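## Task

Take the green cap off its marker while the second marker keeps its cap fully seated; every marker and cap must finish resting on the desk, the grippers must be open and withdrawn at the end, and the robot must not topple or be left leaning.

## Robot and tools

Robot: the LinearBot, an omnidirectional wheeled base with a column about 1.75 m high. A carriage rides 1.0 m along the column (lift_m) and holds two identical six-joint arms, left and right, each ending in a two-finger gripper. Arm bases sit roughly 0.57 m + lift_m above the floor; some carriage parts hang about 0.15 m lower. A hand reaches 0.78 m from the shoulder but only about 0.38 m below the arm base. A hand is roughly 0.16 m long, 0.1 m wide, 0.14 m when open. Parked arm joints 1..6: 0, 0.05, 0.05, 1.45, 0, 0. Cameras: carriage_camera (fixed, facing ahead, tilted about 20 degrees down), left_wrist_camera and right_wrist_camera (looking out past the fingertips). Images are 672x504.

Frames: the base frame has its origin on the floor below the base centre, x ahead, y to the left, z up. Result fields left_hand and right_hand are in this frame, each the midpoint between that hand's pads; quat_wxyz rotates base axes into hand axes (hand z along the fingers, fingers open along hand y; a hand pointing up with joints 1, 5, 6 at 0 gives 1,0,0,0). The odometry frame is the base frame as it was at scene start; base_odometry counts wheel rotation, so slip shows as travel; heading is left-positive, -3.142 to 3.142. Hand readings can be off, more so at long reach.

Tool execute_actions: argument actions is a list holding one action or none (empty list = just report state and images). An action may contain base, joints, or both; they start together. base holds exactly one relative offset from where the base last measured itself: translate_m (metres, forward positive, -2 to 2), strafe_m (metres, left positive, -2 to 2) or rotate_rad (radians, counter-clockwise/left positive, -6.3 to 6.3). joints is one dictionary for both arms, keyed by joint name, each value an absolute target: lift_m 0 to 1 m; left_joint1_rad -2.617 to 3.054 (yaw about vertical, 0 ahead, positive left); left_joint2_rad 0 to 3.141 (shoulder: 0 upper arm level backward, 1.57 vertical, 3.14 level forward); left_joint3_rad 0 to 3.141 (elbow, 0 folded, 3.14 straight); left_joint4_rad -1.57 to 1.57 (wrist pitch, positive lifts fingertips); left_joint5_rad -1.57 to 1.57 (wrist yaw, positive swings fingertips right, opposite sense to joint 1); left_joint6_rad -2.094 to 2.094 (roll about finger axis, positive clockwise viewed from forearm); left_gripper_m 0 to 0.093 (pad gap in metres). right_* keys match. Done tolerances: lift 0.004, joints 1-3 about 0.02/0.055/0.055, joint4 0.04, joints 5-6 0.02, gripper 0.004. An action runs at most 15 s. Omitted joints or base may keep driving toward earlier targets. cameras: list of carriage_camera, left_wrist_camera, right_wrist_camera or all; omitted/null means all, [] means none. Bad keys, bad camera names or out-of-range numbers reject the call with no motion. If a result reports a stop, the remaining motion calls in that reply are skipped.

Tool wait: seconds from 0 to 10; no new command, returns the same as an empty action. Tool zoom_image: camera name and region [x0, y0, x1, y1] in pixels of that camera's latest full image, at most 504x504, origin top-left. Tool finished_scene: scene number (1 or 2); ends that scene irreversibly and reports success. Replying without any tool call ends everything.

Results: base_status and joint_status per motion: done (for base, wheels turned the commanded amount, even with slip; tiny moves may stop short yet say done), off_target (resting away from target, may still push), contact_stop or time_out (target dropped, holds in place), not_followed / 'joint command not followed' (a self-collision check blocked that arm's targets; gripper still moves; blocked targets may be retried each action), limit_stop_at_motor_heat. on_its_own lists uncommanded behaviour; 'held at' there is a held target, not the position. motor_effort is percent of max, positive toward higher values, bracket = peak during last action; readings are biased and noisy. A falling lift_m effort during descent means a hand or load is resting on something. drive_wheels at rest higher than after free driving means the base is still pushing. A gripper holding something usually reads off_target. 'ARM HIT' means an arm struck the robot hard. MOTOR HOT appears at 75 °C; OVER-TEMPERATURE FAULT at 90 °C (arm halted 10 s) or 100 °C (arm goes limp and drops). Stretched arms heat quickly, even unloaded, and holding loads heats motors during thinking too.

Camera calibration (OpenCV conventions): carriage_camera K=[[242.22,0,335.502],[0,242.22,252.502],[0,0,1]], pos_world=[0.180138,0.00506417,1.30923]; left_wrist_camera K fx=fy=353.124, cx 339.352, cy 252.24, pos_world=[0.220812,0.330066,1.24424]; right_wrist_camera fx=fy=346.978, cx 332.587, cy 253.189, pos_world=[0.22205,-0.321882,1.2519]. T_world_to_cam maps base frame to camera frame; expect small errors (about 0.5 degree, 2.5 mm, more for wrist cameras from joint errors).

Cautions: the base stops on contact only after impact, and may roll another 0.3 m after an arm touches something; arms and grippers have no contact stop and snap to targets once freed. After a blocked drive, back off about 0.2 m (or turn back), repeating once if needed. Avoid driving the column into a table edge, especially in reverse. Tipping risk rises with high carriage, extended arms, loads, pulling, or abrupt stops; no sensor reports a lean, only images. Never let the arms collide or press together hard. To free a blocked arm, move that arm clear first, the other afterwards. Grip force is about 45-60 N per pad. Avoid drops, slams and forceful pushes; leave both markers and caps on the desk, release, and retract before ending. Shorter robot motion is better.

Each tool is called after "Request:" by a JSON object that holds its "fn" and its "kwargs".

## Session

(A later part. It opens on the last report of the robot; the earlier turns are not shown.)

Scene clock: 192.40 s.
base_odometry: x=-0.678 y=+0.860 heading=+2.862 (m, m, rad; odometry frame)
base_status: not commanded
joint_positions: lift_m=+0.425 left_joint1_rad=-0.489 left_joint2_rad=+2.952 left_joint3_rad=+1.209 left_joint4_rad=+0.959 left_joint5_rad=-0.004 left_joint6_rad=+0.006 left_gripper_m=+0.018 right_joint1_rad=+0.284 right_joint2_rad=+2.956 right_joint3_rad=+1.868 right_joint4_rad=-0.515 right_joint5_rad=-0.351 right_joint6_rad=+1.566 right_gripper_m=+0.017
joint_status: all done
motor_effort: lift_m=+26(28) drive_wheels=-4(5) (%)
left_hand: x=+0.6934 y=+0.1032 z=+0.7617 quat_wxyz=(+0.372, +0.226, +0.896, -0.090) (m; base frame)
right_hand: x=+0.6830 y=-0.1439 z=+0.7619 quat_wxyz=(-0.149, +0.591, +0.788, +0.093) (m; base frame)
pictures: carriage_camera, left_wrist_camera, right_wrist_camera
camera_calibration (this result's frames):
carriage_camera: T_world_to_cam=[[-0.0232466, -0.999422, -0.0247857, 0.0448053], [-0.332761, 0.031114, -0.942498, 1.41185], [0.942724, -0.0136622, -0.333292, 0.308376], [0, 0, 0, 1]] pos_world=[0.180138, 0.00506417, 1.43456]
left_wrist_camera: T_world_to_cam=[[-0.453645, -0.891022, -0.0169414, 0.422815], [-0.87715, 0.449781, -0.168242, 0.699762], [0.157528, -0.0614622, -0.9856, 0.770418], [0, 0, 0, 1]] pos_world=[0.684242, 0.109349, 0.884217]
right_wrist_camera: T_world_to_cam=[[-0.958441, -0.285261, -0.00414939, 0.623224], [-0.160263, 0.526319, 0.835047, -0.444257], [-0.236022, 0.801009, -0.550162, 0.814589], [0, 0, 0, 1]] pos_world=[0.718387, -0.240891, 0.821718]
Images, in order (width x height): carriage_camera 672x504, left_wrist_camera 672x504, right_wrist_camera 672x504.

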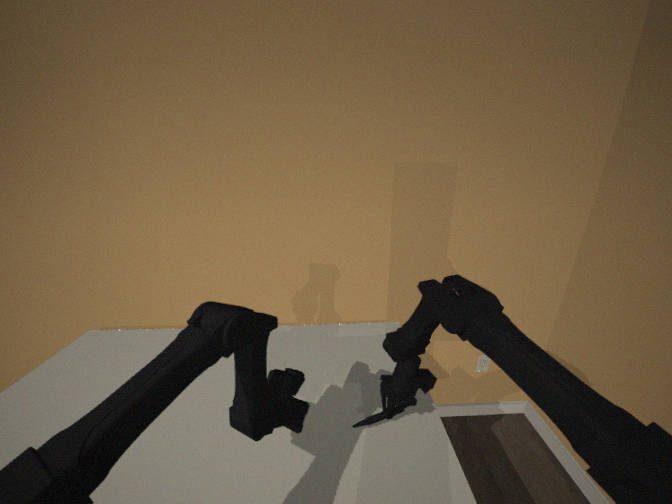

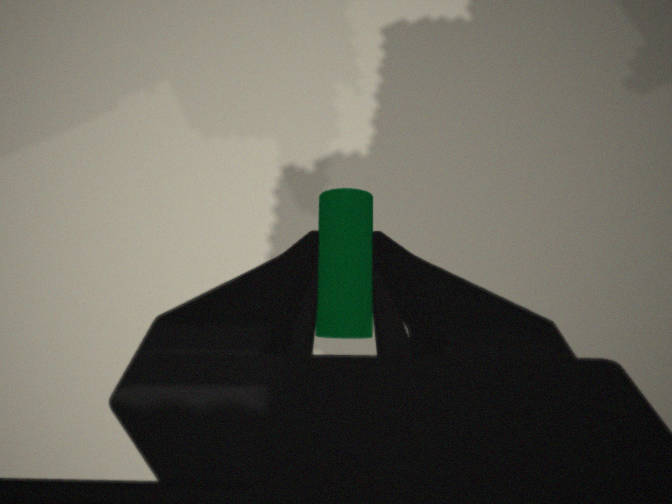

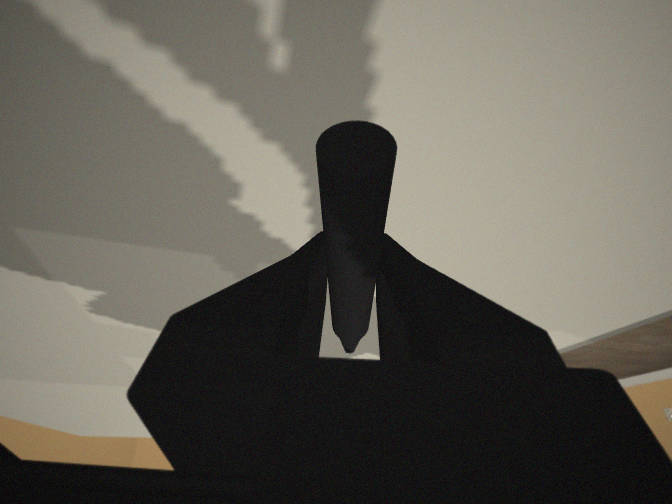

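Request:
{"fn": "execute_actions", "kwargs": {"actions": [{"joints":{"lift_m":0.404}}], "cameras": []}}

Request:
{"fn": "execute_actions", "kwargs": {"actions": [{"joints":{"right_gripper_m":0.035}}]}}

Scene clock: 198.50 s.
base_odometry: x=-0.678 y=+0.860 heading=+2.862 (m, m, rad; odometry frame)
base_status: not commanded
joint_positions: lift_m=+0.404 left_joint1_rad=-0.489 left_joint2_rad=+2.948 left_joint3_rad=+1.209 left_joint4_rad=+0.961 left_joint5_rad=-0.004 left_joint6_rad=+0.006 left_gripper_m=+0.018 right_joint1_rad=+0.284 right_joint2_rad=+2.950 right_joint3_rad=+1.868 right_joint4_rad=-0.510 right_joint5_rad=-0.350 right_joint6_rad=+1.566 right_gripper_m=+0.017
joint_status: all done
motor_effort: lift_m=+26(29) drive_wheels=-3(9) (%)
left_hand: x=+0.6953 y=+0.1021 z=+0.7430 quat_wxyz=(+0.375, +0.225, +0.894, -0.091) (m; base frame)
right_hand: x=+0.6864 y=-0.1429 z=+0.7433 quat_wxyz=(-0.145, +0.590, +0.788, +0.097) (m; base frame)
pictures: none
No camera images: the call's "cameras" was empty. Leave "cameras" out to get every camera's image.

Scene clock: 199.03 s.
base_odometry: x=-0.678 y=+0.860 heading=+2.862 (m, m, rad; odometry frame)
base_status: not commanded
joint_positions: lift_m=+0.404 left_joint1_rad=-0.489 left_joint2_rad=+2.948 left_joint3_rad=+1.209 left_joint4_rad=+0.961 left_joint5_rad=-0.004 left_joint6_rad=+0.006 left_gripper_m=+0.018 right_joint1_rad=+0.284 right_joint2_rad=+2.950 right_joint3_rad=+1.868 right_joint4_rad=-0.510 right_joint5_rad=-0.350 right_joint6_rad=+1.566 right_gripper_m=+0.035
joint_status: all done
motor_effort: lift_m=+27(26) drive_wheels=+7(7) (%)
left_hand: x=+0.6953 y=+0.1021 z=+0.7430 quat_wxyz=(+0.375, +0.225, +0.894, -0.091) (m; base frame)
right_hand: x=+0.6863 y=-0.1430 z=+0.7433 quat_wxyz=(-0.145, +0.590, +0.788, +0.097) (m; base frame)
pictures: carriage_camera, left_wrist_camera, right_wrist_camera
camera_calibration (this result's frames):
carriage_camera: T_world_to_cam=[[-0.0232466, -0.999422, -0.0247857, 0.0442828], [-0.332761, 0.031114, -0.942498, 1.39198], [0.942724, -0.0136622, -0.333292, 0.301349], [0, 0, 0, 1]] pos_world=[0.180138, 0.00506417, 1.41347]
left_wrist_camera: T_world_to_cam=[[-0.453787, -0.890957, -0.0165472, 0.422194], [-0.876009, 0.449424, -0.175002, 0.702976], [0.163356, -0.0649182, -0.984429, 0.747145], [0, 0, 0, 1]] pos_world=[0.685349, 0.108726, 0.86552]
right_wrist_camera: T_world_to_cam=[[-0.958334, -0.285244, -0.0152094, 0.634748], [-0.169224, 0.524035, 0.834716, -0.422626], [-0.230127, 0.80251, -0.550471, 0.800831], [0, 0, 0, 1]] pos_world=[0.721075, -0.240146, 0.803261]
Images, in order (width x height): carriage_camera 672x504, left_wrist_camera 672x504, right_wrist_camera 672x504.

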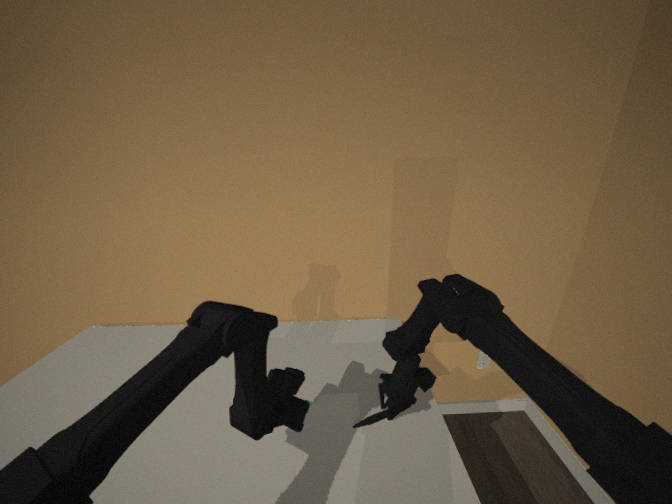

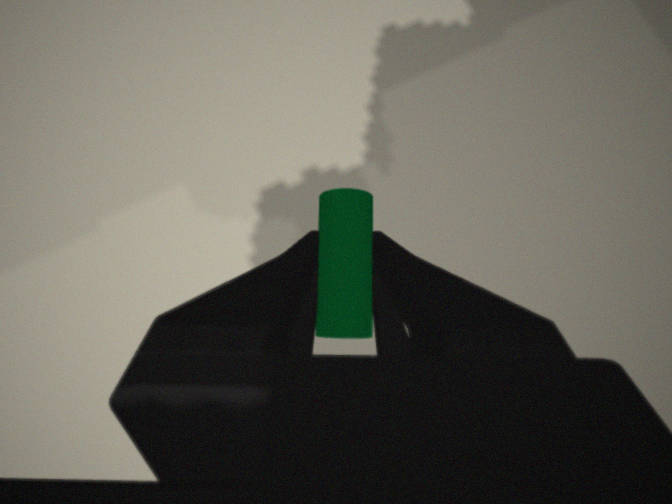

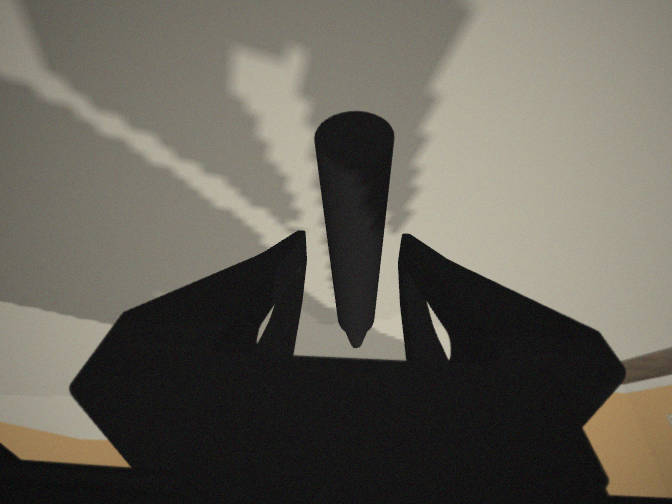

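Left j2 also changed a little, so it is probably touching too.

Request:
{"fn": "execute_actions", "kwargs": {"actions": [{"joints":{"left_gripper_m":0.035}}], "cameras": ["left_wrist_camera"]}}

Request:
{"fn": "execute_actions", "kwargs": {"actions": [{"joints":{"lift_m":0.52}}], "cameras": []}}

Request:
{"fn": "execute_actions", "kwargs": {"actions": [{"base":{"translate_m":-0.4},"joints":{"left_joint1_rad":0,"left_joint2_rad":0.05,"left_joint3_rad":0.05,"left_joint4_rad":1.45,"right_joint1_rad":0,"right_joint2_rad":0.05,"right_joint3_rad":0.05,"right_joint4_rad":1.45,"right_joint5_rad":0,"right_joint6_rad":0}}], "cameras": ["carriage_camera"]}}

Scene clock: 206.43 s.
base_odometry: x=-0.678 y=+0.860 heading=+2.862 (m, m, rad; odometry frame)
base_status: not commanded
joint_positions: lift_m=+0.404 left_joint1_rad=-0.489 left_joint2_rad=+2.948 left_joint3_rad=+1.209 left_joint4_rad=+0.961 left_joint5_rad=-0.004 left_joint6_rad=+0.006 left_gripper_m=+0.035 right_joint1_rad=+0.284 right_joint2_rad=+2.950 right_joint3_rad=+1.868 right_joint4_rad=-0.510 right_joint5_rad=-0.350 right_joint6_rad=+1.566 right_gripper_m=+0.035
joint_status: all done
motor_effort: lift_m=+27(24) drive_wheels=+8(8) (%)
left_hand: x=+0.6953 y=+0.1021 z=+0.7430 quat_wxyz=(+0.375, +0.225, +0.894, -0.091) (m; base frame)
right_hand: x=+0.6863 y=-0.1430 z=+0.7433 quat_wxyz=(-0.145, +0.590, +0.788, +0.097) (m; base frame)
pictures: left_wrist_camera
camera_calibration (this result's frames):
left_wrist_camera: T_world_to_cam=[[-0.453787, -0.890957, -0.0165472, 0.422194], [-0.876009, 0.449424, -0.175002, 0.702976], [0.163356, -0.0649182, -0.984429, 0.747145], [0, 0, 0, 1]] pos_world=[0.685349, 0.108726, 0.86552]
Images, in order (width x height): left_wrist_camera 672x504.

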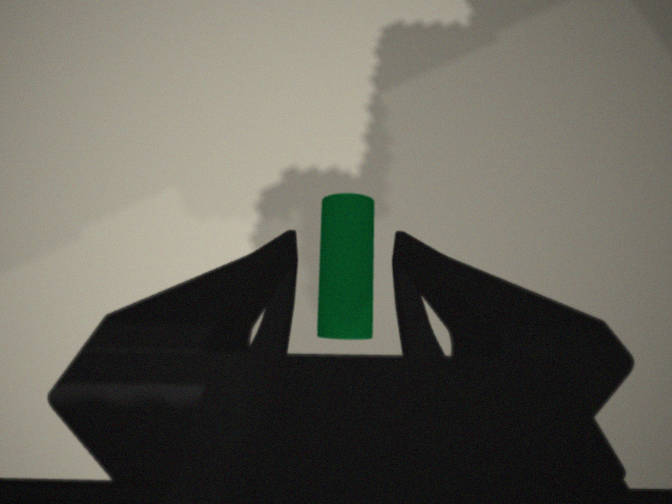

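Scene clock: 207.43 s.
base_odometry: x=-0.678 y=+0.860 heading=+2.862 (m, m, rad; odometry frame)
base_status: not commanded
joint_positions: lift_m=+0.520 left_joint1_rad=-0.489 left_joint2_rad=+2.945 left_joint3_rad=+1.209 left_joint4_rad=+0.967 left_joint5_rad=-0.004 left_joint6_rad=+0.006 left_gripper_m=+0.035 right_joint1_rad=+0.284 right_joint2_rad=+2.941 right_joint3_rad=+1.868 right_joint4_rad=-0.509 right_joint5_rad=-0.350 right_joint6_rad=+1.566 right_gripper_m=+0.035
joint_status: all done
motor_effort: lift_m=+25(34) drive_wheels=+7(7) (%)
left_hand: x=+0.6973 y=+0.1011 z=+0.8616 quat_wxyz=(+0.380, +0.225, +0.893, -0.092) (m; base frame)
right_hand: x=+0.6895 y=-0.1421 z=+0.8628 quat_wxyz=(-0.142, +0.590, +0.789, +0.100) (m; base frame)
pictures: none
No camera images: the call's "cameras" was empty. Leave "cameras" out to get every camera's image.

Scene clock: 210.23 s.
base_odometry: x=-0.293 y=+0.750 heading=+2.862 (m, m, rad; odometry frame)
base_status: done
joint_positions: lift_m=+0.520 left_joint1_rad=-0.002 left_joint2_rad=+0.060 left_joint3_rad=+0.077 left_joint4_rad=+1.457 left_joint5_rad=-0.005 left_joint6_rad=+0.005 left_gripper_m=+0.035 right_joint1_rad=-0.003 right_joint2_rad=+0.061 right_joint3_rad=+0.060 right_joint4_rad=+1.457 right_joint5_rad=+0.002 right_joint6_rad=+0.004 right_gripper_m=+0.035
joint_status: all done
motor_effort: lift_m=+25(24) drive_wheels=+2(19) (%)
left_hand: x=+0.3024 y=+0.3243 z=+1.5569 quat_wxyz=(+0.999, -0.002, +0.049, +0.002) (m; base frame)
right_hand: x=+0.3079 y=-0.3240 z=+1.5524 quat_wxyz=(+0.998, +0.001, +0.058, +0.001) (m; base frame)
pictures: carriage_camera
camera_calibration (this result's frames):
carriage_camera: T_world_to_cam=[[-0.0232466, -0.999422, -0.0247857, 0.0471583], [-0.332761, 0.031114, -0.942498, 1.50133], [0.942724, -0.0136622, -0.333292, 0.340017], [0, 0, 0, 1]] pos_world=[0.180138, 0.00506417, 1.52949]
Images, in order (width x height): carriage_camera 672x504.

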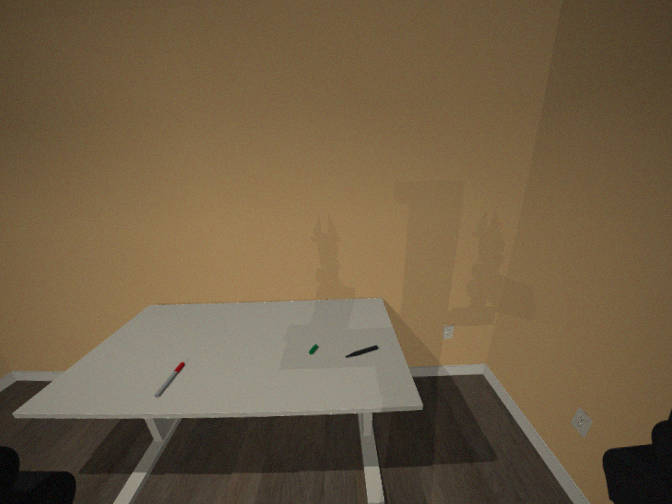

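Request:
{"fn": "finished_scene", "kwargs": {"scene": 1}}

The scene is finished: the task was done.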